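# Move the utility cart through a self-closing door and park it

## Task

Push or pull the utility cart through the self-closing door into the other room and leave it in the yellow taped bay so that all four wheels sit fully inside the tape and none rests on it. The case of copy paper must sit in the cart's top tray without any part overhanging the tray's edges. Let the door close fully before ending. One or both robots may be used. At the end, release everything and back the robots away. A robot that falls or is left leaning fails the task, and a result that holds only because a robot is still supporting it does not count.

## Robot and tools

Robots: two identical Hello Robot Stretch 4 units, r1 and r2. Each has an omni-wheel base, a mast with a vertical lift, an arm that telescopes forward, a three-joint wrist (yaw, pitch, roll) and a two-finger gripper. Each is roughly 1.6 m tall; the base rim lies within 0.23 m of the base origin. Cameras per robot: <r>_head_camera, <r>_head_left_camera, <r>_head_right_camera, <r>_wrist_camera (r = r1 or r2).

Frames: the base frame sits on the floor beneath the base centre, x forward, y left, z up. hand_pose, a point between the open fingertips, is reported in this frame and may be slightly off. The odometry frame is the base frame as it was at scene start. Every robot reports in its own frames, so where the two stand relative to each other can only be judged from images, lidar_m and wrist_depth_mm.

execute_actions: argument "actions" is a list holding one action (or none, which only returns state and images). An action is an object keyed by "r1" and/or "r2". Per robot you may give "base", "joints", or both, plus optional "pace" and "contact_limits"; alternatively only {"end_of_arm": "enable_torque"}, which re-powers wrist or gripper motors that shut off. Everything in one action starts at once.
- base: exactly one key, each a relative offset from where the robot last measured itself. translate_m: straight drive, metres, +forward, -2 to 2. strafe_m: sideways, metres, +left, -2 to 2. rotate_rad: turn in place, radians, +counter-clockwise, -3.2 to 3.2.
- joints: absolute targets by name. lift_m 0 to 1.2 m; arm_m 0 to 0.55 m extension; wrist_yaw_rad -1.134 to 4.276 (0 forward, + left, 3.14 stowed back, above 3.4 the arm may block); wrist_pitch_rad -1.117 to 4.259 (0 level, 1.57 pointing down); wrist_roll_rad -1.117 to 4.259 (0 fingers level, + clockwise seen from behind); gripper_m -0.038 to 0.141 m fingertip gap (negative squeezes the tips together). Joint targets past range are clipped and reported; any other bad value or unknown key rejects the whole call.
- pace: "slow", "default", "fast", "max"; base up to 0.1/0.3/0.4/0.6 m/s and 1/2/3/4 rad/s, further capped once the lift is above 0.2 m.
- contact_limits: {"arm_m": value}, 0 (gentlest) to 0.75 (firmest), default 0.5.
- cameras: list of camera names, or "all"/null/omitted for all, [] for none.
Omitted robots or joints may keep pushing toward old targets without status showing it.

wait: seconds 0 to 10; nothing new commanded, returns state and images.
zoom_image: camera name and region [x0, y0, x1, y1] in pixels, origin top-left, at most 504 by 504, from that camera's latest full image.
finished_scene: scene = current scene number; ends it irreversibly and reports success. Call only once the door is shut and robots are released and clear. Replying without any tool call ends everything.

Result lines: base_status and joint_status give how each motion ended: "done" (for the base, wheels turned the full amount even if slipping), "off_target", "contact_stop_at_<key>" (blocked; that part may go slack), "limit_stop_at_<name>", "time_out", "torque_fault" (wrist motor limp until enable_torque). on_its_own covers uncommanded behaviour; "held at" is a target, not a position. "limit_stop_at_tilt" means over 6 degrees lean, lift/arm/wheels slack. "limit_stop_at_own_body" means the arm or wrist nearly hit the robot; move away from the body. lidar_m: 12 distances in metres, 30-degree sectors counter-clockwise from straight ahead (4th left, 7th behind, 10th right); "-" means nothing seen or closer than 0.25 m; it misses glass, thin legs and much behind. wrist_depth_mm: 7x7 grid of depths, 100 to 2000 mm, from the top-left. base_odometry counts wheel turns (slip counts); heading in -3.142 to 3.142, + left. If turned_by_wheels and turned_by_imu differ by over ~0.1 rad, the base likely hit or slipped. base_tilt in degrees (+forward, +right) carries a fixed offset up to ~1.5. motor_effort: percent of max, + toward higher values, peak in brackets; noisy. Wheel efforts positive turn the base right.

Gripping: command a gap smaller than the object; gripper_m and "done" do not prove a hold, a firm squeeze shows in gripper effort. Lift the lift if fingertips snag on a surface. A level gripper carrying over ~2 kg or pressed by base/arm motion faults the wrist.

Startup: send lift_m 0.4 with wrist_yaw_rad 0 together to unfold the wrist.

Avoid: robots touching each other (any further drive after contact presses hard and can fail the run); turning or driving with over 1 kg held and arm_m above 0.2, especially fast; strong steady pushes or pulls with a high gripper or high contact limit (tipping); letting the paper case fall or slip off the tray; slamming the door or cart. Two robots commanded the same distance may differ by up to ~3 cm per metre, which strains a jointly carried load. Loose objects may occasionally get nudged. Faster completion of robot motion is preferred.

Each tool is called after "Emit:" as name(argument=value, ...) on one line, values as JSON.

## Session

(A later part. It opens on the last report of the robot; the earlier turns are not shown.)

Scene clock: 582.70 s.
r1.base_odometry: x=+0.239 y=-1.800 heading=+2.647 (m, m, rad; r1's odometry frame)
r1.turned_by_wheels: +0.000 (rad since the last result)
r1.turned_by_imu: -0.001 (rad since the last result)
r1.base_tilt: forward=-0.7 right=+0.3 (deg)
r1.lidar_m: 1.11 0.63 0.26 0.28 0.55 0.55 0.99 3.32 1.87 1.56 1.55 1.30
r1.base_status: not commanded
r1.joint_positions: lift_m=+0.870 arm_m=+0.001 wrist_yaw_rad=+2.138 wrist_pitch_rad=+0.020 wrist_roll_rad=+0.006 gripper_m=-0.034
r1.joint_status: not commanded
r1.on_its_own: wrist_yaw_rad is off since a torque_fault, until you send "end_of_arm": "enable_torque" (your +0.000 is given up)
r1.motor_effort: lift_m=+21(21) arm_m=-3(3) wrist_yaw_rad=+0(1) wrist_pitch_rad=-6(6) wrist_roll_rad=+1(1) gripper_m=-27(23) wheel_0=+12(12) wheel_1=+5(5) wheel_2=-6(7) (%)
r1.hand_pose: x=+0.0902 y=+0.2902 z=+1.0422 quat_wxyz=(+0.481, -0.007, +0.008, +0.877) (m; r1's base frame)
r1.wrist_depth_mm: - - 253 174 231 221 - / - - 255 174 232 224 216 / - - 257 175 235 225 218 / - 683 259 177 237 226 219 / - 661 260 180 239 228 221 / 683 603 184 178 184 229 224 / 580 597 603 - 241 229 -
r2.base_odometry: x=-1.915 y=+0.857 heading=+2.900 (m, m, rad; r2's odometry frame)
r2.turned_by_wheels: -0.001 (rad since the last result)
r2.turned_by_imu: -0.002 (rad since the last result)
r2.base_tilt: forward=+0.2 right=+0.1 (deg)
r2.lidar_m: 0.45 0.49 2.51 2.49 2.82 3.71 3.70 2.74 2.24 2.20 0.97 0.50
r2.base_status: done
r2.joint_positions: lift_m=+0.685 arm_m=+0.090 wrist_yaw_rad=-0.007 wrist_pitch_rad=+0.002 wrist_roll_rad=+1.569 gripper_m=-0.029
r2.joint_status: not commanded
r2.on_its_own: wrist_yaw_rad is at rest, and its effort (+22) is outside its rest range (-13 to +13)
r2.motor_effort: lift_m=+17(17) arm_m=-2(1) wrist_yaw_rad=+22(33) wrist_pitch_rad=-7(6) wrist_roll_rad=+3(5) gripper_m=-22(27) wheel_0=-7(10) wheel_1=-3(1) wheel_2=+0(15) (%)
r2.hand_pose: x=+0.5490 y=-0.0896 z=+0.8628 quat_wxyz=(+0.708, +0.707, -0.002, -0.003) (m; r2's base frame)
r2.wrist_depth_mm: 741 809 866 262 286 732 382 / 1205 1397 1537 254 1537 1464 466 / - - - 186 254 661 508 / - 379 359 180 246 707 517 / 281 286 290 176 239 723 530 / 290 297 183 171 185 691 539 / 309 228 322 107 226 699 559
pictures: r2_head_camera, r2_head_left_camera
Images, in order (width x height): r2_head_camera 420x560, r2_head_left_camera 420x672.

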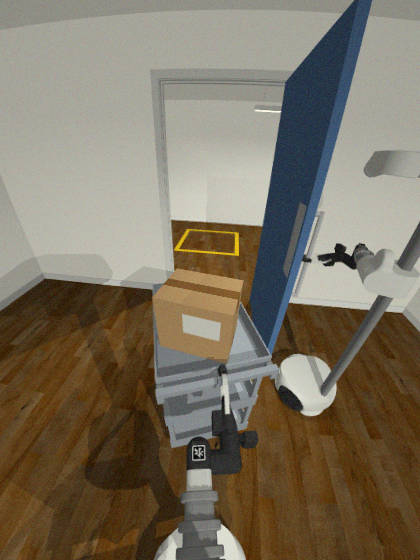

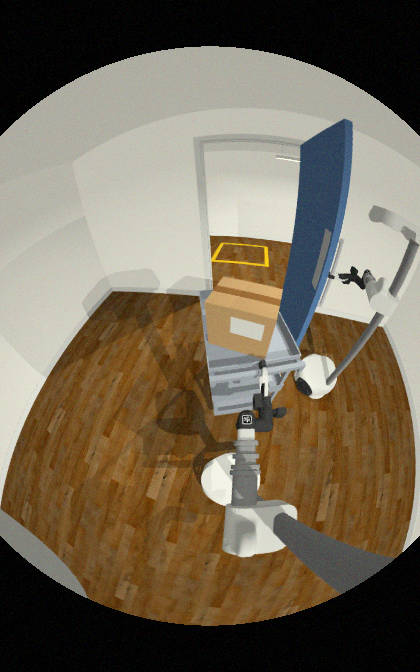

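Emit:
execute_actions(actions=[{"r2":{"joints":{"gripper_m":0.1}}}], cameras=[])

Emit:
execute_actions(actions=[{"r2":{"base":{"strafe_m":0.13},"pace":"slow"}}], cameras=[])

Emit:
execute_actions(actions=[{"r2":{"joints":{"gripper_m":-0.035}}}], cameras=[])

Emit:
execute_actions(actions=[{"r2":{"base":{"strafe_m":0.1},"pace":"slow"}}], cameras=[])

Emit:
execute_actions(actions=[{"r2":{"base":{"rotate_rad":-0.15},"pace":"slow"}}], cameras=["r2_head_camera","r2_head_left_camera"])

Scene clock: 598.50 s.
r1.base_odometry: x=+0.239 y=-1.800 heading=+2.647 (m, m, rad; r1's odometry frame)
r1.turned_by_wheels: +0.000 (rad since the last result)
r1.turned_by_imu: -0.002 (rad since the last result)
r1.base_tilt: forward=-0.6 right=+0.2 (deg)
r1.lidar_m: 1.12 0.61 0.27 0.26 0.54 0.55 1.02 3.34 1.85 1.57 1.56 1.32
r1.base_status: not commanded
r1.joint_positions: lift_m=+0.870 arm_m=+0.001 wrist_yaw_rad=+2.138 wrist_pitch_rad=+0.020 wrist_roll_rad=+0.006 gripper_m=-0.034
r1.joint_status: not commanded
r1.on_its_own: wrist_yaw_rad is off since a torque_fault, until you send "end_of_arm": "enable_torque" (your +0.000 is given up)
r1.motor_effort: lift_m=+21(21) arm_m=-3(3) wrist_yaw_rad=-1(1) wrist_pitch_rad=-6(6) wrist_roll_rad=+1(2) gripper_m=-24(24) wheel_0=+12(12) wheel_1=+5(5) wheel_2=-6(6) (%)
r1.hand_pose: x=+0.0902 y=+0.2902 z=+1.0422 quat_wxyz=(+0.481, -0.007, +0.008, +0.877) (m; r1's base frame)
r1.wrist_depth_mm: - - 253 174 231 221 - / - - 255 174 234 224 216 / - - 257 175 236 225 218 / - 683 258 177 236 226 220 / - 668 260 179 238 229 220 / 683 591 185 178 185 230 223 / 574 591 603 - 241 230 -
r2.base_odometry: x=-1.915 y=+0.857 heading=+2.900 (m, m, rad; r2's odometry frame)
r2.turned_by_wheels: +0.000 (rad since the last result)
r2.turned_by_imu: -0.001 (rad since the last result)
r2.base_tilt: forward=+0.1 right=+0.1 (deg)
r2.lidar_m: 0.44 0.45 2.54 2.53 2.77 3.70 3.67 2.75 2.25 2.22 0.95 0.53
r2.base_status: not commanded
r2.joint_positions: lift_m=+0.685 arm_m=+0.090 wrist_yaw_rad=-0.009 wrist_pitch_rad=-0.001 wrist_roll_rad=+1.569 gripper_m=+0.100
r2.joint_status: all done
r2.on_its_own: wrist_yaw_rad is at rest, and its effort (+24) is outside its rest range (-13 to +13)
r2.motor_effort: lift_m=+17(17) arm_m=-1(2) wrist_yaw_rad=+24(32) wrist_pitch_rad=+3(7) wrist_roll_rad=+4(4) gripper_m=-1(24) wheel_0=-4(7) wheel_1=+0(3) wheel_2=-5(5) (%)
r2.hand_pose: x=+0.5488 y=-0.0900 z=+0.8637 quat_wxyz=(+0.708, +0.707, -0.004, -0.003) (m; r2's base frame)
r2.wrist_depth_mm: 741 809 866 272 296 732 384 / 1182 1397 1661 263 1537 1464 466 / - - - 196 264 661 508 / - 389 368 191 256 715 525 / 291 297 301 186 249 741 535 / 303 310 192 181 191 750 539 / 325 319 334 107 236 668 559
pictures: none
No camera images: the call's "cameras" was empty. Leave "cameras" out to get every camera's image.

Scene clock: 600.93 s.
r1.base_odometry: x=+0.239 y=-1.800 heading=+2.647 (m, m, rad; r1's odometry frame)
r1.turned_by_wheels: +0.000 (rad since the last result)
r1.turned_by_imu: -0.001 (rad since the last result)
r1.base_tilt: forward=-0.6 right=+0.2 (deg)
r1.lidar_m: 1.11 0.61 0.27 0.29 0.56 0.60 1.15 3.29 1.87 1.55 1.54 1.34
r1.base_status: not commanded
r1.joint_positions: lift_m=+0.870 arm_m=+0.001 wrist_yaw_rad=+2.138 wrist_pitch_rad=+0.020 wrist_roll_rad=+0.006 gripper_m=-0.034
r1.joint_status: not commanded
r1.on_its_own: wrist_yaw_rad is off since a torque_fault, until you send "end_of_arm": "enable_torque" (your +0.000 is given up)
r1.motor_effort: lift_m=+21(21) arm_m=-3(3) wrist_yaw_rad=+0(1) wrist_pitch_rad=-6(6) wrist_roll_rad=+1(2) gripper_m=-23(25) wheel_0=+12(12) wheel_1=+5(5) wheel_2=-7(7) (%)
r1.hand_pose: x=+0.0902 y=+0.2902 z=+1.0422 quat_wxyz=(+0.481, -0.007, +0.008, +0.877) (m; r1's base frame)
r1.wrist_depth_mm: - - 252 175 231 221 - / - - 254 175 234 224 216 / - - 256 175 235 225 219 / - 732 258 177 237 226 220 / - 723 262 180 238 229 220 / 634 627 184 178 185 229 223 / 640 627 634 - 242 229 -
r2.base_odometry: x=-1.946 y=+0.730 heading=+2.899 (m, m, rad; r2's odometry frame)
r2.turned_by_wheels: -0.001 (rad since the last result)
r2.turned_by_imu: -0.010 (rad since the last result)
r2.base_tilt: forward=+0.3 right=+0.0 (deg)
r2.lidar_m: 0.47 2.34 2.39 2.41 2.66 3.69 3.65 2.89 2.37 2.34 1.04 0.50
r2.base_status: done
r2.joint_positions: lift_m=+0.685 arm_m=+0.090 wrist_yaw_rad=-0.012 wrist_pitch_rad=+0.000 wrist_roll_rad=+1.568 gripper_m=+0.100
r2.joint_status: not commanded
r2.on_its_own: wrist_yaw_rad is at rest, and its effort (+34) is outside its rest range (-13 to +13)
r2.motor_effort: lift_m=+17(17) arm_m=-1(1) wrist_yaw_rad=+34(55) wrist_pitch_rad=+1(9) wrist_roll_rad=+5(6) gripper_m=-1(0) wheel_0=-6(15) wheel_1=+0(6) wheel_2=-7(7) (%)
r2.hand_pose: x=+0.5486 y=-0.0909 z=+0.8634 quat_wxyz=(+0.708, +0.706, -0.004, -0.004) (m; r2's base frame)
r2.wrist_depth_mm: 1060 1138 1182 262 1255 1308 469 / 1661 - - 197 842 640 496 / - 349 327 195 262 691 517 / 301 310 320 192 257 707 521 / 327 329 342 190 253 741 530 / 1808 345 355 187 248 691 539 / 1921 377 394 107 248 1576 500
pictures: none
No camera images: the call's "cameras" was empty. Leave "cameras" out to get every camera's image.

Scene clock: 602.97 s.
r1.base_odometry: x=+0.239 y=-1.800 heading=+2.647 (m, m, rad; r1's odometry frame)
r1.turned_by_wheels: +0.000 (rad since the last result)
r1.turned_by_imu: -0.001 (rad since the last result)
r1.base_tilt: forward=-0.7 right=+0.2 (deg)
r1.lidar_m: 1.11 0.60 0.25 0.29 0.57 0.63 1.14 3.31 1.86 1.57 1.55 1.32
r1.base_status: not commanded
r1.joint_positions: lift_m=+0.870 arm_m=+0.001 wrist_yaw_rad=+2.138 wrist_pitch_rad=+0.020 wrist_roll_rad=+0.006 gripper_m=-0.034
r1.joint_status: not commanded
r1.on_its_own: wrist_yaw_rad is off since a torque_fault, until you send "end_of_arm": "enable_torque" (your +0.000 is given up)
r1.motor_effort: lift_m=+21(21) arm_m=-3(3) wrist_yaw_rad=-1(1) wrist_pitch_rad=-6(6) wrist_roll_rad=+1(1) gripper_m=-25(23) wheel_0=+12(12) wheel_1=+5(5) wheel_2=-6(7) (%)
r1.hand_pose: x=+0.0902 y=+0.2902 z=+1.0422 quat_wxyz=(+0.481, -0.007, +0.008, +0.877) (m; r1's base frame)
r1.wrist_depth_mm: - - 253 175 232 222 - / - - 256 174 234 224 216 / - - 257 175 236 224 217 / - 732 259 177 236 227 220 / 976 732 260 180 238 229 222 / 634 634 184 178 185 229 223 / 1308 640 640 - 241 229 -
r2.base_odometry: x=-1.947 y=+0.730 heading=+2.901 (m, m, rad; r2's odometry frame)
r2.turned_by_wheels: +0.001 (rad since the last result)
r2.turned_by_imu: +0.001 (rad since the last result)
r2.base_tilt: forward=+0.3 right=+0.1 (deg)
r2.lidar_m: 0.45 2.35 2.40 2.38 2.65 3.69 3.67 2.91 2.36 2.36 1.04 0.51
r2.base_status: not commanded
r2.joint_positions: lift_m=+0.685 arm_m=+0.090 wrist_yaw_rad=+0.006 wrist_pitch_rad=+0.004 wrist_roll_rad=+1.570 gripper_m=-0.034
r2.joint_status: all done
r2.on_its_own: wrist_yaw_rad is at rest, and its effort (-17) is outside its rest range (-13 to +13)
r2.motor_effort: lift_m=+17(17) arm_m=-1(1) wrist_yaw_rad=-17(34) wrist_pitch_rad=-12(30) wrist_roll_rad=+3(7) gripper_m=-24(23) wheel_0=-2(6) wheel_1=+0(0) wheel_2=+5(7) (%)
r2.hand_pose: x=+0.5501 y=-0.0857 z=+0.8621 quat_wxyz=(+0.708, +0.707, +0.004, +0.001) (m; r2's base frame)
r2.wrist_depth_mm: 1138 1255 1336 238 1397 580 477 / - 1661 449 236 243 647 488 / 294 286 290 174 240 676 504 / 287 296 306 172 238 707 517 / 307 317 329 171 236 715 525 / 347 342 184 170 182 647 535 / 1921 257 384 107 233 1576 492
pictures: none
No camera images: the call's "cameras" was empty. Leave "cameras" out to get every camera's image.

Scene clock: 605.10 s.
r1.base_odometry: x=+0.239 y=-1.800 heading=+2.647 (m, m, rad; r1's odometry frame)
r1.turned_by_wheels: +0.000 (rad since the last result)
r1.turned_by_imu: -0.001 (rad since the last result)
r1.base_tilt: forward=-0.7 right=+0.3 (deg)
r1.lidar_m: 1.11 0.61 0.26 0.28 0.59 0.68 - 3.30 1.87 1.57 1.56 1.32
r1.base_status: not commanded
r1.joint_positions: lift_m=+0.870 arm_m=+0.001 wrist_yaw_rad=+2.138 wrist_pitch_rad=+0.020 wrist_roll_rad=+0.006 gripper_m=-0.034
r1.joint_status: not commanded
r1.on_its_own: wrist_yaw_rad is off since a torque_fault, until you send "end_of_arm": "enable_torque" (your +0.000 is given up)
r1.motor_effort: lift_m=+21(21) arm_m=-3(3) wrist_yaw_rad=-1(1) wrist_pitch_rad=-6(6) wrist_roll_rad=+1(2) gripper_m=-25(24) wheel_0=+12(12) wheel_1=+5(5) wheel_2=-7(7) (%)
r1.hand_pose: x=+0.0902 y=+0.2902 z=+1.0422 quat_wxyz=(+0.481, -0.007, +0.008, +0.877) (m; r1's base frame)
r1.wrist_depth_mm: - - 253 174 231 222 - / - - 254 175 232 224 216 / - - 256 175 235 225 217 / - 820 259 177 236 227 220 / 1008 788 260 180 238 229 221 / 707 699 184 178 185 230 224 / 1921 1078 668 - 241 229 -
r2.base_odometry: x=-1.970 y=+0.633 heading=+2.900 (m, m, rad; r2's odometry frame)
r2.turned_by_wheels: -0.001 (rad since the last result)
r2.turned_by_imu: -0.002 (rad since the last result)
r2.base_tilt: forward=+0.4 right=+0.1 (deg)
r2.lidar_m: 0.49 2.37 2.29 2.26 2.53 3.65 3.64 3.03 2.47 2.43 1.14 0.49
r2.base_status: done
r2.joint_positions: lift_m=+0.685 arm_m=+0.090 wrist_yaw_rad=-0.012 wrist_pitch_rad=+0.001 wrist_roll_rad=+1.570 gripper_m=-0.034
r2.joint_status: not commanded
r2.on_its_own: wrist_yaw_rad is at rest, and its effort (+33) is outside its rest range (-13 to +13)
r2.motor_effort: lift_m=+17(17) arm_m=-1(1) wrist_yaw_rad=+33(49) wrist_pitch_rad=-5(12) wrist_roll_rad=+4(3) gripper_m=-19(27) wheel_0=-4(13) wheel_1=-1(6) wheel_2=-5(6) (%)
r2.hand_pose: x=+0.5486 y=-0.0908 z=+0.8629 quat_wxyz=(+0.707, +0.707, -0.004, -0.005) (m; r2's base frame)
r2.wrist_depth_mm: 1336 1397 1366 191 226 603 484 / 389 340 319 163 228 654 492 / 267 273 282 164 229 683 504 / 287 296 309 166 233 707 517 / 317 327 336 168 234 723 530 / 1808 362 183 169 183 654 500 / 1863 272 421 107 240 1537 1229
pictures: none
No camera images: the call's "cameras" was empty. Leave "cameras" out to get every camera's image.

Scene clock: 606.27 s.
r1.base_odometry: x=+0.239 y=-1.800 heading=+2.647 (m, m, rad; r1's odometry frame)
r1.turned_by_wheels: +0.000 (rad since the last result)
r1.turned_by_imu: +0.000 (rad since the last result)
r1.base_tilt: forward=-0.7 right=+0.2 (deg)
r1.lidar_m: 1.11 0.59 0.25 0.29 0.58 0.63 - 3.31 1.85 1.57 1.57 1.33
r1.base_status: not commanded
r1.joint_positions: lift_m=+0.870 arm_m=+0.001 wrist_yaw_rad=+2.138 wrist_pitch_rad=+0.020 wrist_roll_rad=+0.006 gripper_m=-0.034
r1.joint_status: not commanded
r1.on_its_own: wrist_yaw_rad is off since a torque_fault, until you send "end_of_arm": "enable_torque" (your +0.000 is given up)
r1.motor_effort: lift_m=+21(21) arm_m=-3(3) wrist_yaw_rad=+0(1) wrist_pitch_rad=-6(6) wrist_roll_rad=+0(1) gripper_m=-25(25) wheel_0=+12(12) wheel_1=+5(5) wheel_2=-7(7) (%)
r1.hand_pose: x=+0.0902 y=+0.2902 z=+1.0422 quat_wxyz=(+0.481, -0.007, +0.008, +0.877) (m; r1's base frame)
r1.wrist_depth_mm: - - 253 175 231 221 - / - - 255 174 233 223 216 / - - 257 175 236 225 218 / - 741 258 177 236 227 219 / 946 732 259 180 239 228 221 / 647 640 184 177 185 229 223 / 1308 647 647 - 242 230 -
r2.base_odometry: x=-1.970 y=+0.633 heading=+2.750 (m, m, rad; r2's odometry frame)
r2.turned_by_wheels: -0.150 (rad since the last result)
r2.turned_by_imu: -0.149 (rad since the last result)
r2.base_tilt: forward=+0.3 right=+0.2 (deg)
r2.lidar_m: 0.45 2.24 2.38 2.24 2.42 3.32 3.71 3.45 2.53 2.45 1.18 0.53
r2.base_status: done
r2.joint_positions: lift_m=+0.685 arm_m=+0.090 wrist_yaw_rad=+0.002 wrist_pitch_rad=+0.003 wrist_roll_rad=+1.570 gripper_m=-0.034
r2.joint_status: not commanded
r2.motor_effort: lift_m=+17(17) arm_m=-1(1) wrist_yaw_rad=-8(68) wrist_pitch_rad=-8(12) wrist_roll_rad=+4(4) gripper_m=-22(29) wheel_0=+3(12) wheel_1=+1(7) wheel_2=-1(12) (%)
r2.hand_pose: x=+0.5498 y=-0.0868 z=+0.8626 quat_wxyz=(+0.708, +0.707, +0.002, +0.000) (m; r2's base frame)
r2.wrist_depth_mm: 866 931 976 258 1078 1060 466 / 1205 1308 1397 252 1430 627 488 / 1618 362 320 185 253 683 504 / 293 298 309 180 246 707 521 / 307 314 325 176 240 723 525 / 332 332 183 171 183 691 535 / 1756 342 362 107 228 668 504
pictures: r2_head_camera, r2_head_left_camera
Images, in order (width x height): r2_head_camera 420x560, r2_head_left_camera 420x672.

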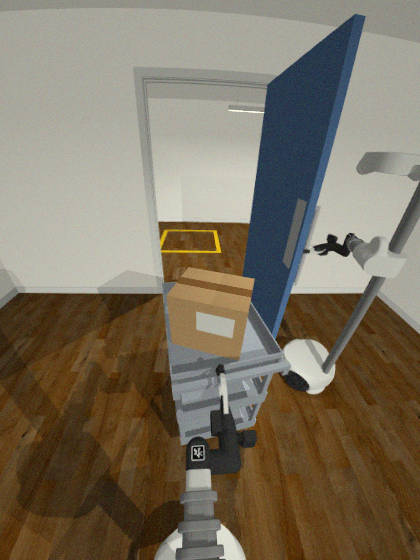

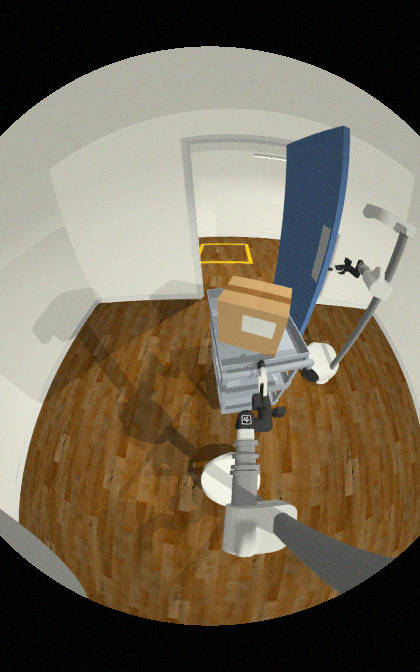

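Emit:
execute_actions(actions=[{"r2":{"base":{"strafe_m":0.12},"pace":"slow"}}], cameras=[])

Emit:
execute_actions(actions=[{"r2":{"base":{"translate_m":0.3},"pace":"slow"}}], cameras=["r2_head_camera","r2_head_left_camera"])

Scene clock: 614.10 s.
r1.base_odometry: x=+0.239 y=-1.800 heading=+2.647 (m, m, rad; r1's odometry frame)
r1.turned_by_wheels: +0.000 (rad since the last result)
r1.turned_by_imu: -0.002 (rad since the last result)
r1.base_tilt: forward=-0.6 right=+0.2 (deg)
r1.lidar_m: 1.13 0.59 0.26 0.28 0.62 0.72 - 3.31 1.85 1.56 1.56 1.33
r1.base_status: not commanded
r1.joint_positions: lift_m=+0.870 arm_m=+0.001 wrist_yaw_rad=+2.138 wrist_pitch_rad=+0.020 wrist_roll_rad=+0.006 gripper_m=-0.034
r1.joint_status: not commanded
r1.on_its_own: wrist_yaw_rad is off since a torque_fault, until you send "end_of_arm": "enable_torque" (your +0.000 is given up)
r1.motor_effort: lift_m=+21(21) arm_m=-3(3) wrist_yaw_rad=-1(1) wrist_pitch_rad=-6(6) wrist_roll_rad=+1(1) gripper_m=-24(25) wheel_0=+12(12) wheel_1=+5(5) wheel_2=-6(7) (%)
r1.hand_pose: x=+0.0902 y=+0.2902 z=+1.0422 quat_wxyz=(+0.481, -0.007, +0.008, +0.877) (m; r1's base frame)
r1.wrist_depth_mm: - - 253 174 231 221 - / - - 254 175 234 224 217 / - - 256 175 235 224 218 / - 866 259 177 237 227 220 / 1060 831 260 179 238 229 221 / 759 715 183 178 185 229 223 / - 1078 691 - 242 229 -
r2.base_odometry: x=-2.016 y=+0.522 heading=+2.749 (m, m, rad; r2's odometry frame)
r2.turned_by_wheels: -0.001 (rad since the last result)
r2.turned_by_imu: -0.003 (rad since the last result)
r2.base_tilt: forward=+0.2 right=+0.2 (deg)
r2.lidar_m: 0.44 2.24 2.23 2.17 2.26 3.14 3.72 3.60 2.65 2.55 1.24 0.52
r2.base_status: done
r2.joint_positions: lift_m=+0.685 arm_m=+0.090 wrist_yaw_rad=-0.012 wrist_pitch_rad=+0.002 wrist_roll_rad=+1.570 gripper_m=-0.034
r2.joint_status: not commanded
r2.on_its_own: wrist_yaw_rad is at rest, and its effort (+34) is outside its rest range (-13 to +13)
r2.motor_effort: lift_m=+17(17) arm_m=-1(1) wrist_yaw_rad=+34(51) wrist_pitch_rad=-6(8) wrist_roll_rad=+3(2) gripper_m=-19(24) wheel_0=-5(14) wheel_1=-1(7) wheel_2=-5(6) (%)
r2.hand_pose: x=+0.5485 y=-0.0910 z=+0.8628 quat_wxyz=(+0.707, +0.707, -0.004, -0.005) (m; r2's base frame)
r2.wrist_depth_mm: 1060 1098 1182 233 1205 585 484 / 1308 439 397 172 238 661 492 / 278 283 290 172 237 691 508 / 289 297 307 171 237 707 517 / 314 320 334 171 236 723 530 / 1756 349 183 171 183 640 525 / 1808 370 394 107 236 1576 488
pictures: none
No camera images: the call's "cameras" was empty. Leave "cameras" out to get every camera's image.

Scene clock: 618.37 s.
r1.base_odometry: x=+0.239 y=-1.800 heading=+2.647 (m, m, rad; r1's odometry frame)
r1.turned_by_wheels: +0.000 (rad since the last result)
r1.turned_by_imu: -0.002 (rad since the last result)
r1.base_tilt: forward=-0.7 right=+0.2 (deg)
r1.lidar_m: 1.10 0.60 0.25 0.28 0.62 1.02 - 3.33 1.86 1.57 1.55 1.35
r1.base_status: not commanded
r1.joint_positions: lift_m=+0.870 arm_m=+0.001 wrist_yaw_rad=+2.138 wrist_pitch_rad=+0.020 wrist_roll_rad=+0.006 gripper_m=-0.034
r1.joint_status: not commanded
r1.on_its_own: wrist_yaw_rad is off since a torque_fault, until you send "end_of_arm": "enable_torque" (your +0.000 is given up)
r1.motor_effort: lift_m=+21(21) arm_m=-3(3) wrist_yaw_rad=-1(1) wrist_pitch_rad=-6(6) wrist_roll_rad=+1(1) gripper_m=-25(26) wheel_0=+12(11) wheel_1=+5(5) wheel_2=-7(6) (%)
r1.hand_pose: x=+0.0902 y=+0.2902 z=+1.0422 quat_wxyz=(+0.481, -0.007, +0.008, +0.877) (m; r1's base frame)
r1.wrist_depth_mm: 1118 - 253 175 231 221 - / - - 254 174 232 223 216 / - - 257 175 235 225 218 / 1118 - 258 177 237 227 220 / - - 262 180 238 229 221 / - 759 183 178 185 230 223 / - 1336 699 - 242 229 -
r2.base_odometry: x=-2.293 y=+0.637 heading=+2.750 (m, m, rad; r2's odometry frame)
r2.turned_by_wheels: +0.001 (rad since the last result)
r2.turned_by_imu: +0.001 (rad since the last result)
r2.base_tilt: forward=+0.3 right=+0.0 (deg)
r2.lidar_m: 0.48 1.92 2.24 2.12 2.24 3.16 4.09 3.57 2.68 2.55 1.03 0.48
r2.base_status: done
r2.joint_positions: lift_m=+0.685 arm_m=+0.090 wrist_yaw_rad=+0.005 wrist_pitch_rad=+0.001 wrist_roll_rad=+1.570 gripper_m=-0.034
r2.joint_status: not commanded
r2.on_its_own: wrist_yaw_rad is at rest, and its effort (-15) is outside its rest range (-13 to +13)
r2.motor_effort: lift_m=+17(17) arm_m=+1(1) wrist_yaw_rad=-15(37) wrist_pitch_rad=-4(4) wrist_roll_rad=+3(5) gripper_m=-19(20) wheel_0=+7(8) wheel_1=+3(3) wheel_2=-1(13) (%)
r2.hand_pose: x=+0.5497 y=-0.0860 z=+0.8631 quat_wxyz=(+0.708, +0.707, +0.002, +0.001) (m; r2's base frame)
r2.wrist_depth_mm: 1098 1118 788 157 220 603 484 / 343 330 315 159 223 661 488 / 264 270 277 161 226 683 504 / 283 293 306 163 230 707 517 / 317 325 338 167 235 707 530 / 1499 364 183 169 183 647 512 / 1499 392 427 107 242 1618 1255
pictures: r2_head_camera, r2_head_left_camera
Images, in order (width x height): r2_head_camera 420x560, r2_head_left_camera 420x672.

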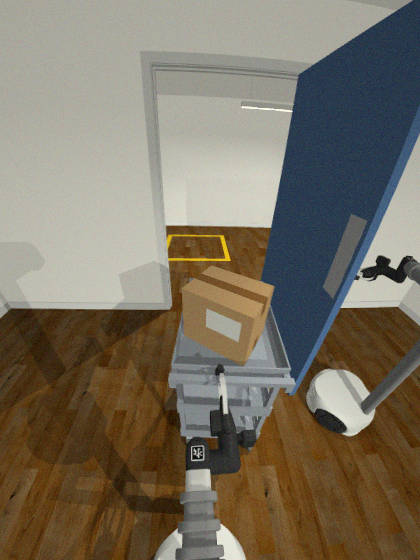

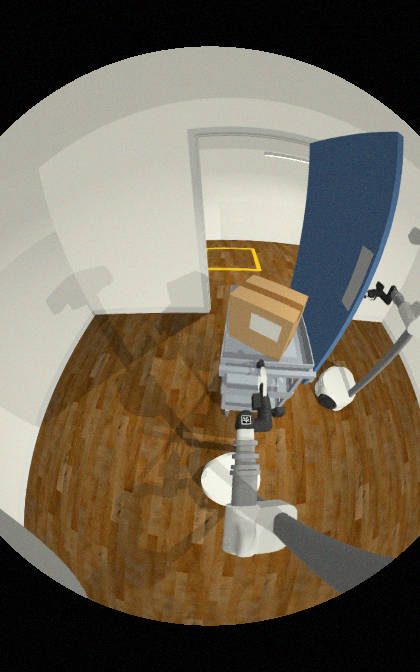

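Emit:
execute_actions(actions=[{"r2":{"base":{"translate_m":0.4},"pace":"slow"}}], cameras=["r2_head_camera","r2_head_left_camera"])

Scene clock: 627.70 s.
r1.base_odometry: x=+0.239 y=-1.800 heading=+2.647 (m, m, rad; r1's odometry frame)
r1.turned_by_wheels: +0.000 (rad since the last result)
r1.turned_by_imu: -0.003 (rad since the last result)
r1.base_tilt: forward=-0.6 right=+0.2 (deg)
r1.lidar_m: 1.11 0.60 0.26 0.28 0.84 0.98 - 3.34 1.86 1.56 1.57 1.31
r1.base_status: not commanded
r1.joint_positions: lift_m=+0.870 arm_m=+0.001 wrist_yaw_rad=+2.138 wrist_pitch_rad=+0.020 wrist_roll_rad=+0.006 gripper_m=-0.034
r1.joint_status: not commanded
r1.on_its_own: wrist_yaw_rad is off since a torque_fault, until you send "end_of_arm": "enable_torque" (your +0.000 is given up)
r1.motor_effort: lift_m=+21(21) arm_m=-3(3) wrist_yaw_rad=-1(1) wrist_pitch_rad=-6(6) wrist_roll_rad=+1(1) gripper_m=-24(25) wheel_0=+12(12) wheel_1=+5(5) wheel_2=-7(7) (%)
r1.hand_pose: x=+0.0902 y=+0.2902 z=+1.0422 quat_wxyz=(+0.481, -0.007, +0.008, +0.877) (m; r1's base frame)
r1.wrist_depth_mm: - - 253 175 230 221 - / - - 254 174 233 223 216 / - - 257 175 236 225 217 / - 1078 259 177 237 228 219 / - - 260 180 238 229 221 / - - 184 178 184 230 223 / - 1042 - - 242 229 -
r2.base_odometry: x=-2.663 y=+0.789 heading=+2.750 (m, m, rad; r2's odometry frame)
r2.turned_by_wheels: +0.001 (rad since the last result)
r2.turned_by_imu: +0.000 (rad since the last result)
r2.base_tilt: forward=+0.1 right=+0.1 (deg)
r2.lidar_m: 0.49 1.51 2.15 2.15 2.28 3.12 - 3.60 2.68 0.83 0.82 0.47
r2.base_status: done
r2.joint_positions: lift_m=+0.685 arm_m=+0.090 wrist_yaw_rad=+0.003 wrist_pitch_rad=+0.001 wrist_roll_rad=+1.570 gripper_m=-0.034
r2.joint_status: not commanded
r2.motor_effort: lift_m=+17(17) arm_m=+0(0) wrist_yaw_rad=-9(16) wrist_pitch_rad=-3(3) wrist_roll_rad=+3(5) gripper_m=-20(19) wheel_0=+5(9) wheel_1=+2(10) wheel_2=+0(6) (%)
r2.hand_pose: x=+0.5495 y=-0.0867 z=+0.8631 quat_wxyz=(+0.708, +0.707, +0.001, +0.001) (m; r2's base frame)
r2.wrist_depth_mm: 691 370 351 144 206 640 484 / 291 283 277 148 213 661 492 / 252 262 272 153 219 691 508 / 282 293 307 158 226 707 521 / 324 334 349 164 233 676 530 / - 384 183 169 183 1229 496 / 1138 436 1138 107 251 1229 1229
pictures: r2_head_camera, r2_head_left_camera
Images, in order (width x height): r2_head_camera 420x560, r2_head_left_camera 420x672.

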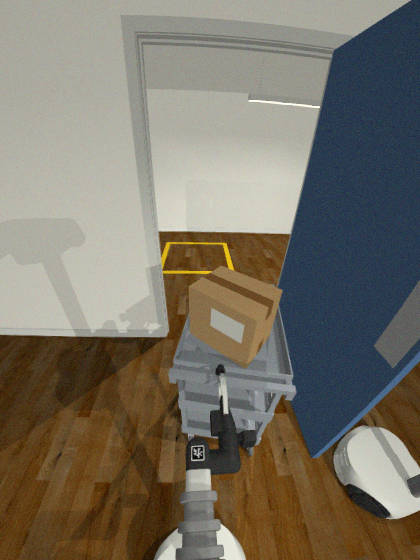

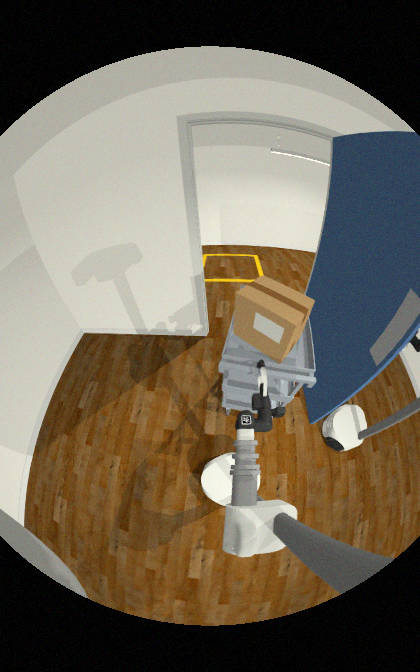

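Emit:
execute_actions(actions=[{"r2":{"base":{"strafe_m":-0.12},"pace":"slow"}}], cameras=[])

Emit:
execute_actions(actions=[{"r2":{"base":{"translate_m":0.3},"pace":"slow"}}], cameras=["r2_head_camera","r2_head_left_camera"])

Scene clock: 635.37 s.
r1.base_odometry: x=+0.239 y=-1.800 heading=+2.647 (m, m, rad; r1's odometry frame)
r1.turned_by_wheels: +0.000 (rad since the last result)
r1.turned_by_imu: -0.002 (rad since the last result)
r1.base_tilt: forward=-0.7 right=+0.2 (deg)
r1.lidar_m: 1.13 0.61 0.25 0.28 0.72 0.81 - 3.31 1.85 1.57 1.57 1.34
r1.base_status: not commanded
r1.joint_positions: lift_m=+0.870 arm_m=+0.001 wrist_yaw_rad=+2.138 wrist_pitch_rad=+0.020 wrist_roll_rad=+0.006 gripper_m=-0.034
r1.joint_status: not commanded
r1.on_its_own: wrist_yaw_rad is off since a torque_fault, until you send "end_of_arm": "enable_torque" (your +0.000 is given up)
r1.motor_effort: lift_m=+21(21) arm_m=-3(3) wrist_yaw_rad=-1(1) wrist_pitch_rad=-6(6) wrist_roll_rad=+1(0) gripper_m=-23(24) wheel_0=+12(12) wheel_1=+5(5) wheel_2=-7(6) (%)
r1.hand_pose: x=+0.0902 y=+0.2902 z=+1.0422 quat_wxyz=(+0.481, -0.007, +0.008, +0.877) (m; r1's base frame)
r1.wrist_depth_mm: - 1098 253 174 230 222 - / - - 254 174 233 223 216 / - - 257 175 235 225 217 / - 960 259 177 236 227 220 / - 917 262 180 238 229 220 / - 878 184 178 185 230 223 / - 1983 - - 242 229 -
r2.base_odometry: x=-2.617 y=+0.900 heading=+2.751 (m, m, rad; r2's odometry frame)
r2.turned_by_wheels: +0.001 (rad since the last result)
r2.turned_by_imu: +0.001 (rad since the last result)
r2.base_tilt: forward=+0.4 right=+0.2 (deg)
r2.lidar_m: 0.47 1.50 2.12 2.27 2.40 3.30 - 3.43 2.57 0.75 0.70 0.50
r2.base_status: done
r2.joint_positions: lift_m=+0.685 arm_m=+0.090 wrist_yaw_rad=+0.013 wrist_pitch_rad=+0.002 wrist_roll_rad=+1.569 gripper_m=-0.034
r2.joint_status: not commanded
r2.on_its_own: wrist_yaw_rad is at rest, and its effort (-41) is outside its rest range (-13 to +13)
r2.motor_effort: lift_m=+17(17) arm_m=+1(1) wrist_yaw_rad=-41(47) wrist_pitch_rad=-7(5) wrist_roll_rad=+4(5) gripper_m=-24(24) wheel_0=+5(16) wheel_1=+0(0) wheel_2=+8(8) (%)
r2.hand_pose: x=+0.5505 y=-0.0835 z=+0.8628 quat_wxyz=(+0.708, +0.707, +0.005, +0.004) (m; r2's base frame)
r2.wrist_depth_mm: 891 946 1008 224 229 609 480 / - 397 370 166 230 661 492 / 277 277 282 167 233 683 504 / 283 291 303 168 235 707 521 / 309 320 334 170 236 723 530 / - 353 184 170 183 647 521 / - 264 407 107 239 1229 1182
pictures: none
No camera images: the call's "cameras" was empty. Leave "cameras" out to get every camera's image.

Scene clock: 639.67 s.
r1.base_odometry: x=+0.239 y=-1.800 heading=+2.647 (m, m, rad; r1's odometry frame)
r1.turned_by_wheels: +0.000 (rad since the last result)
r1.turned_by_imu: -0.002 (rad since the last result)
r1.base_tilt: forward=-0.7 right=+0.2 (deg)
r1.lidar_m: 1.12 0.61 0.26 0.28 0.68 3.67 - 3.31 1.86 1.57 1.57 1.32
r1.base_status: not commanded
r1.joint_positions: lift_m=+0.870 arm_m=+0.001 wrist_yaw_rad=+2.138 wrist_pitch_rad=+0.020 wrist_roll_rad=+0.006 gripper_m=-0.034
r1.joint_status: not commanded
r1.on_its_own: wrist_yaw_rad is off since a torque_fault, until you send "end_of_arm": "enable_torque" (your +0.000 is given up)
r1.motor_effort: lift_m=+21(21) arm_m=-3(3) wrist_yaw_rad=-1(1) wrist_pitch_rad=-6(6) wrist_roll_rad=+1(1) gripper_m=-25(24) wheel_0=+11(12) wheel_1=+5(5) wheel_2=-7(6) (%)
r1.hand_pose: x=+0.0902 y=+0.2902 z=+1.0422 quat_wxyz=(+0.481, -0.007, +0.008, +0.877) (m; r1's base frame)
r1.wrist_depth_mm: - - 253 175 232 221 - / - - 254 175 233 224 216 / - - 256 175 235 224 218 / - - 259 177 237 226 219 / - - 260 179 238 229 222 / - - 184 178 184 229 223 / - 1983 - - 241 229 -
r2.base_odometry: x=-2.895 y=+1.015 heading=+2.751 (m, m, rad; r2's odometry frame)
r2.turned_by_wheels: +0.000 (rad since the last result)
r2.turned_by_imu: -0.005 (rad since the last result)
r2.base_tilt: forward=+0.2 right=+0.1 (deg)
r2.lidar_m: 0.47 1.21 1.66 2.28 2.37 3.29 - 3.43 2.58 0.58 0.59 0.48
r2.base_status: done
r2.joint_positions: lift_m=+0.685 arm_m=+0.090 wrist_yaw_rad=-0.009 wrist_pitch_rad=+0.000 wrist_roll_rad=+1.570 gripper_m=-0.034
r2.joint_status: not commanded
r2.on_its_own: wrist_yaw_rad is at rest, and its effort (+24) is outside its rest range (-13 to +13)
r2.motor_effort: lift_m=+17(17) arm_m=+0(0) wrist_yaw_rad=+24(39) wrist_pitch_rad=-1(6) wrist_roll_rad=+4(5) gripper_m=-19(25) wheel_0=+0(9) wheel_1=+1(3) wheel_2=-5(13) (%)
r2.hand_pose: x=+0.5485 y=-0.0901 z=+0.8632 quat_wxyz=(+0.708, +0.707, -0.003, -0.003) (m; r2's base frame)
r2.wrist_depth_mm: - - - 158 222 609 484 / 387 342 324 160 224 661 492 / 265 271 276 162 227 683 508 / 282 293 304 163 229 699 517 / 315 322 334 166 232 723 525 / - 359 181 168 183 647 500 / - 387 418 107 239 1537 991
pictures: r2_head_camera, r2_head_left_camera
Images, in order (width x height): r2_head_camera 420x560, r2_head_left_camera 420x672.

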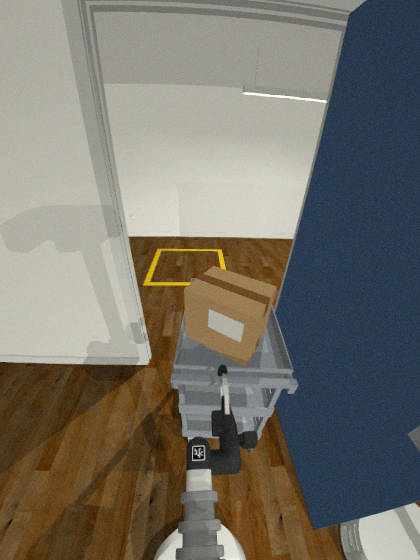

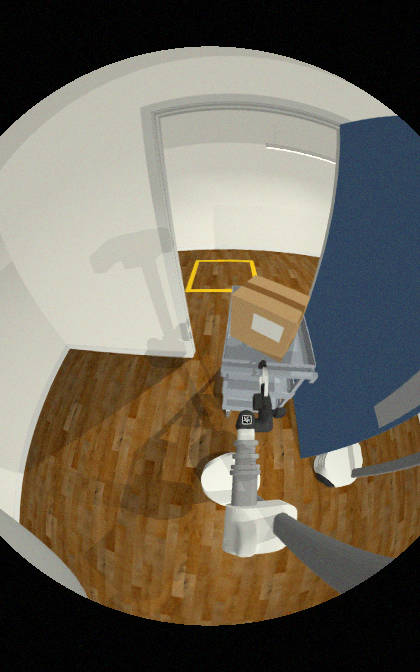

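Emit:
execute_actions(actions=[{"r2":{"base":{"translate_m":0.5},"pace":"slow"}}], cameras=["r2_head_camera","r2_head_left_camera"])

Scene clock: 649.67 s.
r1.base_odometry: x=+0.239 y=-1.800 heading=+2.647 (m, m, rad; r1's odometry frame)
r1.turned_by_wheels: +0.000 (rad since the last result)
r1.turned_by_imu: -0.004 (rad since the last result)
r1.base_tilt: forward=-0.6 right=+0.1 (deg)
r1.lidar_m: 1.12 0.62 0.26 0.28 3.20 3.66 - 3.32 1.84 1.57 1.57 1.33
r1.base_status: not commanded
r1.joint_positions: lift_m=+0.870 arm_m=+0.001 wrist_yaw_rad=+2.138 wrist_pitch_rad=+0.020 wrist_roll_rad=+0.006 gripper_m=-0.034
r1.joint_status: not commanded
r1.on_its_own: wrist_yaw_rad is off since a torque_fault, until you send "end_of_arm": "enable_torque" (your +0.000 is given up)
r1.motor_effort: lift_m=+21(21) arm_m=-3(3) wrist_yaw_rad=+0(1) wrist_pitch_rad=-6(6) wrist_roll_rad=+2(1) gripper_m=-25(25) wheel_0=+12(12) wheel_1=+5(5) wheel_2=-6(7) (%)
r1.hand_pose: x=+0.0902 y=+0.2902 z=+1.0422 quat_wxyz=(+0.481, -0.007, +0.008, +0.877) (m; r1's base frame)
r1.wrist_depth_mm: - - 253 174 231 221 - / - - 255 175 233 223 216 / - - 257 176 236 224 218 / - - 258 177 237 227 220 / - - 262 180 238 229 221 / - - 183 178 185 230 224 / - 1983 1983 - 241 229 -
r2.base_odometry: x=-3.357 y=+1.205 heading=+2.750 (m, m, rad; r2's odometry frame)
r2.turned_by_wheels: +0.000 (rad since the last result)
r2.turned_by_imu: -0.008 (rad since the last result)
r2.base_tilt: forward=+0.4 right=+0.1 (deg)
r2.lidar_m: 0.47 0.76 0.93 2.26 2.38 3.30 - 3.47 0.58 0.51 0.55 0.48
r2.base_status: done
r2.joint_positions: lift_m=+0.685 arm_m=+0.090 wrist_yaw_rad=-0.008 wrist_pitch_rad=+0.000 wrist_roll_rad=+1.570 gripper_m=-0.034
r2.joint_status: not commanded
r2.on_its_own: wrist_yaw_rad is at rest, and its effort (+23) is outside its rest range (-13 to +13)
r2.motor_effort: lift_m=+17(17) arm_m=+0(0) wrist_yaw_rad=+23(27) wrist_pitch_rad=-2(1) wrist_roll_rad=+2(2) gripper_m=-21(20) wheel_0=-1(0) wheel_1=+1(1) wheel_2=-6(12) (%)
r2.hand_pose: x=+0.5486 y=-0.0897 z=+0.8632 quat_wxyz=(+0.707, +0.707, -0.003, -0.003) (m; r2's base frame)
r2.wrist_depth_mm: 315 315 303 133 193 634 484 / 263 257 255 138 201 661 492 / 246 256 267 144 210 683 508 / 282 293 307 151 220 707 521 / 343 345 359 159 231 699 525 / - 413 183 166 183 1499 488 / - - - 107 258 1576 1182
pictures: r2_head_camera, r2_head_left_camera
Images, in order (width x height): r2_head_camera 420x560, r2_head_left_camera 420x672.

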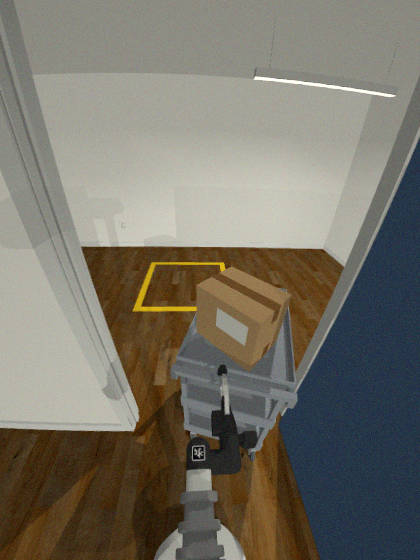

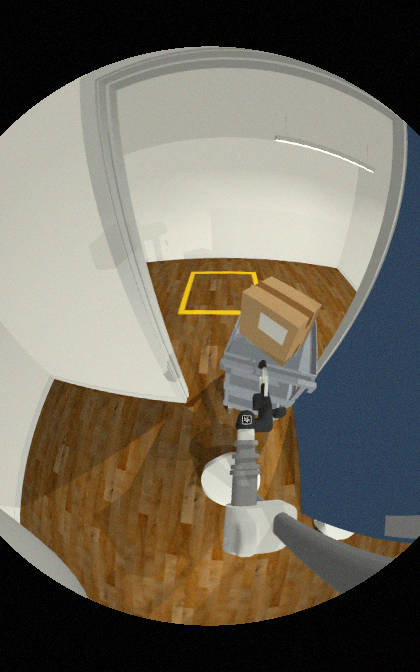

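Emit:
execute_actions(actions=[{"r2":{"base":{"translate_m":0.15},"pace":"slow"}}], cameras=[])

Emit:
execute_actions(actions=[{"r2":{"base":{"strafe_m":-0.12},"pace":"slow"}}], cameras=[])

Emit:
execute_actions(actions=[{"r2":{"base":{"translate_m":0.3},"pace":"slow"}}], cameras=["r2_head_camera","r2_head_left_camera"])

Scene clock: 660.60 s.
r1.base_odometry: x=+0.239 y=-1.800 heading=+2.647 (m, m, rad; r1's odometry frame)
r1.turned_by_wheels: +0.000 (rad since the last result)
r1.turned_by_imu: -0.002 (rad since the last result)
r1.base_tilt: forward=-0.7 right=+0.2 (deg)
r1.lidar_m: 1.12 0.61 0.27 0.29 3.18 3.64 - 3.32 1.82 1.57 1.57 1.33
r1.base_status: not commanded
r1.joint_positions: lift_m=+0.870 arm_m=+0.001 wrist_yaw_rad=+2.138 wrist_pitch_rad=+0.020 wrist_roll_rad=+0.006 gripper_m=-0.034
r1.joint_status: not commanded
r1.on_its_own: wrist_yaw_rad is off since a torque_fault, until you send "end_of_arm": "enable_torque" (your +0.000 is given up)
r1.motor_effort: lift_m=+21(21) arm_m=-4(3) wrist_yaw_rad=-1(1) wrist_pitch_rad=-6(6) wrist_roll_rad=+1(1) gripper_m=-25(25) wheel_0=+12(12) wheel_1=+5(5) wheel_2=-6(7) (%)
r1.hand_pose: x=+0.0902 y=+0.2902 z=+1.0422 quat_wxyz=(+0.481, -0.007, +0.008, +0.877) (m; r1's base frame)
r1.wrist_depth_mm: - - 253 175 231 222 - / - - 255 174 234 224 216 / - - 257 175 235 225 217 / - - 258 177 237 227 220 / - - 262 180 239 229 221 / - - 183 178 185 229 224 / - 1983 1983 - 243 229 -
r2.base_odometry: x=-3.495 y=+1.262 heading=+2.750 (m, m, rad; r2's odometry frame)
r2.turned_by_wheels: +0.000 (rad since the last result)
r2.turned_by_imu: -0.003 (rad since the last result)
r2.base_tilt: forward=+0.2 right=+0.1 (deg)
r2.lidar_m: 0.48 0.63 0.68 1.98 2.36 3.28 - 1.02 0.57 0.52 0.56 0.45
r2.base_status: done
r2.joint_positions: lift_m=+0.685 arm_m=+0.090 wrist_yaw_rad=-0.007 wrist_pitch_rad=+0.000 wrist_roll_rad=+1.570 gripper_m=-0.034
r2.joint_status: not commanded
r2.on_its_own: wrist_yaw_rad is at rest, and its effort (+18) is outside its rest range (-13 to +13)
r2.motor_effort: lift_m=+17(17) arm_m=+1(0) wrist_yaw_rad=+18(25) wrist_pitch_rad=-2(3) wrist_roll_rad=+3(1) gripper_m=-19(21) wheel_0=+1(5) wheel_1=+0(9) wheel_2=-5(11) (%)
r2.hand_pose: x=+0.5487 y=-0.0895 z=+0.8632 quat_wxyz=(+0.707, +0.707, -0.002, -0.003) (m; r2's base frame)
r2.wrist_depth_mm: 287 289 279 125 185 634 484 / 246 245 243 131 195 661 496 / 243 252 265 138 206 683 508 / 282 294 310 146 216 691 521 / 355 353 370 155 230 1537 512 / - 442 183 165 183 1537 488 / - - - 107 265 1618 1160
pictures: none
No camera images: the call's "cameras" was empty. Leave "cameras" out to get every camera's image.

Scene clock: 662.93 s.
r1.base_odometry: x=+0.239 y=-1.800 heading=+2.647 (m, m, rad; r1's odometry frame)
r1.turned_by_wheels: +0.000 (rad since the last result)
r1.turned_by_imu: -0.001 (rad since the last result)
r1.base_tilt: forward=-0.6 right=+0.2 (deg)
r1.lidar_m: 1.11 0.61 0.25 0.28 3.18 3.65 - 3.34 1.84 1.55 1.57 1.34
r1.base_status: not commanded
r1.joint_positions: lift_m=+0.870 arm_m=+0.001 wrist_yaw_rad=+2.138 wrist_pitch_rad=+0.020 wrist_roll_rad=+0.006 gripper_m=-0.034
r1.joint_status: not commanded
r1.on_its_own: wrist_yaw_rad is off since a torque_fault, until you send "end_of_arm": "enable_torque" (your +0.000 is given up)
r1.motor_effort: lift_m=+21(21) arm_m=-3(3) wrist_yaw_rad=-1(1) wrist_pitch_rad=-6(5) wrist_roll_rad=+1(1) gripper_m=-25(26) wheel_0=+12(12) wheel_1=+5(5) wheel_2=-7(6) (%)
r1.hand_pose: x=+0.0902 y=+0.2902 z=+1.0422 quat_wxyz=(+0.481, -0.007, +0.008, +0.877) (m; r1's base frame)
r1.wrist_depth_mm: - - 253 174 232 222 - / - - 256 175 233 223 216 / - - 257 175 235 225 218 / - - 259 177 237 227 220 / - - 260 180 238 229 221 / - - 183 178 185 229 223 / - 1983 1983 - 242 230 -
r2.base_odometry: x=-3.450 y=+1.373 heading=+2.751 (m, m, rad; r2's odometry frame)
r2.turned_by_wheels: +0.001 (rad since the last result)
r2.turned_by_imu: +0.002 (rad since the last result)
r2.base_tilt: forward=+0.3 right=+0.2 (deg)
r2.lidar_m: 0.49 0.72 0.71 2.07 2.47 3.43 - 0.66 0.44 0.41 0.44 0.46
r2.base_status: done
r2.joint_positions: lift_m=+0.685 arm_m=+0.090 wrist_yaw_rad=+0.012 wrist_pitch_rad=+0.000 wrist_roll_rad=+1.569 gripper_m=-0.034
r2.joint_status: not commanded
r2.on_its_own: wrist_yaw_rad is at rest, and its effort (-35) is outside its rest range (-13 to +13)
r2.motor_effort: lift_m=+17(17) arm_m=+0(1) wrist_yaw_rad=-35(42) wrist_pitch_rad=+0(3) wrist_roll_rad=+5(3) gripper_m=-22(22) wheel_0=+7(15) wheel_1=+1(7) wheel_2=+5(6) (%)
r2.hand_pose: x=+0.5503 y=-0.0840 z=+0.8632 quat_wxyz=(+0.708, +0.707, +0.004, +0.004) (m; r2's base frame)
r2.wrist_depth_mm: - 379 357 142 204 647 484 / 300 293 286 147 210 661 492 / 252 255 266 151 216 683 508 / 278 289 301 156 224 715 521 / 320 329 347 162 231 683 535 / - 384 183 167 184 1499 496 / - 291 - 107 250 1576 1229
pictures: none
No camera images: the call's "cameras" was empty. Leave "cameras" out to get every camera's image.

Scene clock: 667.23 s.
r1.base_odometry: x=+0.239 y=-1.800 heading=+2.647 (m, m, rad; r1's odometry frame)
r1.turned_by_wheels: +0.000 (rad since the last result)
r1.turned_by_imu: -0.002 (rad since the last result)
r1.base_tilt: forward=-0.6 right=+0.2 (deg)
r1.lidar_m: 1.12 0.61 0.25 0.28 3.19 3.65 - 3.32 1.83 1.57 1.54 1.34
r1.base_status: not commanded
r1.joint_positions: lift_m=+0.870 arm_m=+0.001 wrist_yaw_rad=+2.138 wrist_pitch_rad=+0.020 wrist_roll_rad=+0.006 gripper_m=-0.034
r1.joint_status: not commanded
r1.on_its_own: wrist_yaw_rad is off since a torque_fault, until you send "end_of_arm": "enable_torque" (your +0.000 is given up)
r1.motor_effort: lift_m=+21(21) arm_m=-3(3) wrist_yaw_rad=-1(1) wrist_pitch_rad=-6(5) wrist_roll_rad=+1(1) gripper_m=-24(26) wheel_0=+12(11) wheel_1=+5(5) wheel_2=-7(6) (%)
r1.hand_pose: x=+0.0902 y=+0.2902 z=+1.0422 quat_wxyz=(+0.481, -0.007, +0.008, +0.877) (m; r1's base frame)
r1.wrist_depth_mm: - - 253 174 231 220 - / - - 255 174 233 223 216 / - - 256 175 235 224 218 / - - 259 177 236 227 219 / - - 262 180 238 229 221 / - - 184 178 185 229 223 / - 1983 1983 - 242 229 -
r2.base_odometry: x=-3.727 y=+1.488 heading=+2.750 (m, m, rad; r2's odometry frame)
r2.turned_by_wheels: -0.001 (rad since the last result)
r2.turned_by_imu: -0.005 (rad since the last result)
r2.base_tilt: forward=+0.2 right=+0.1 (deg)
r2.lidar_m: 0.47 3.24 0.54 0.78 2.50 3.41 - 0.65 0.45 0.40 0.42 0.46
r2.base_status: done
r2.joint_positions: lift_m=+0.685 arm_m=+0.090 wrist_yaw_rad=-0.010 wrist_pitch_rad=+0.000 wrist_roll_rad=+1.570 gripper_m=-0.034
r2.joint_status: not commanded
r2.on_its_own: wrist_yaw_rad is at rest, and its effort (+26) is outside its rest range (-13 to +13)
r2.motor_effort: lift_m=+17(17) arm_m=+0(1) wrist_yaw_rad=+26(35) wrist_pitch_rad=+0(2) wrist_roll_rad=+3(3) gripper_m=-20(22) wheel_0=-3(8) wheel_1=+0(9) wheel_2=-5(11) (%)
r2.hand_pose: x=+0.5485 y=-0.0902 z=+0.8632 quat_wxyz=(+0.707, +0.707, -0.003, -0.004) (m; r2's base frame)
r2.wrist_depth_mm: 340 330 317 135 196 634 488 / 271 265 262 140 203 661 496 / 247 255 267 146 211 691 508 / 281 291 306 152 221 707 517 / 330 340 353 159 230 676 530 / - 402 183 166 184 1537 496 / - - - 107 254 1576 1229
pictures: r2_head_camera, r2_head_left_camera
Images, in order (width x height): r2_head_camera 420x560, r2_head_left_camera 420x672.

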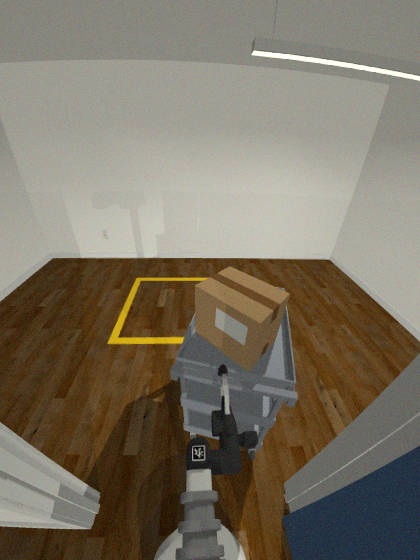

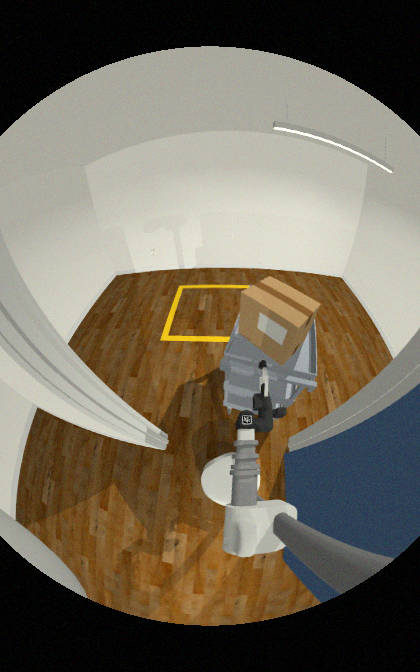

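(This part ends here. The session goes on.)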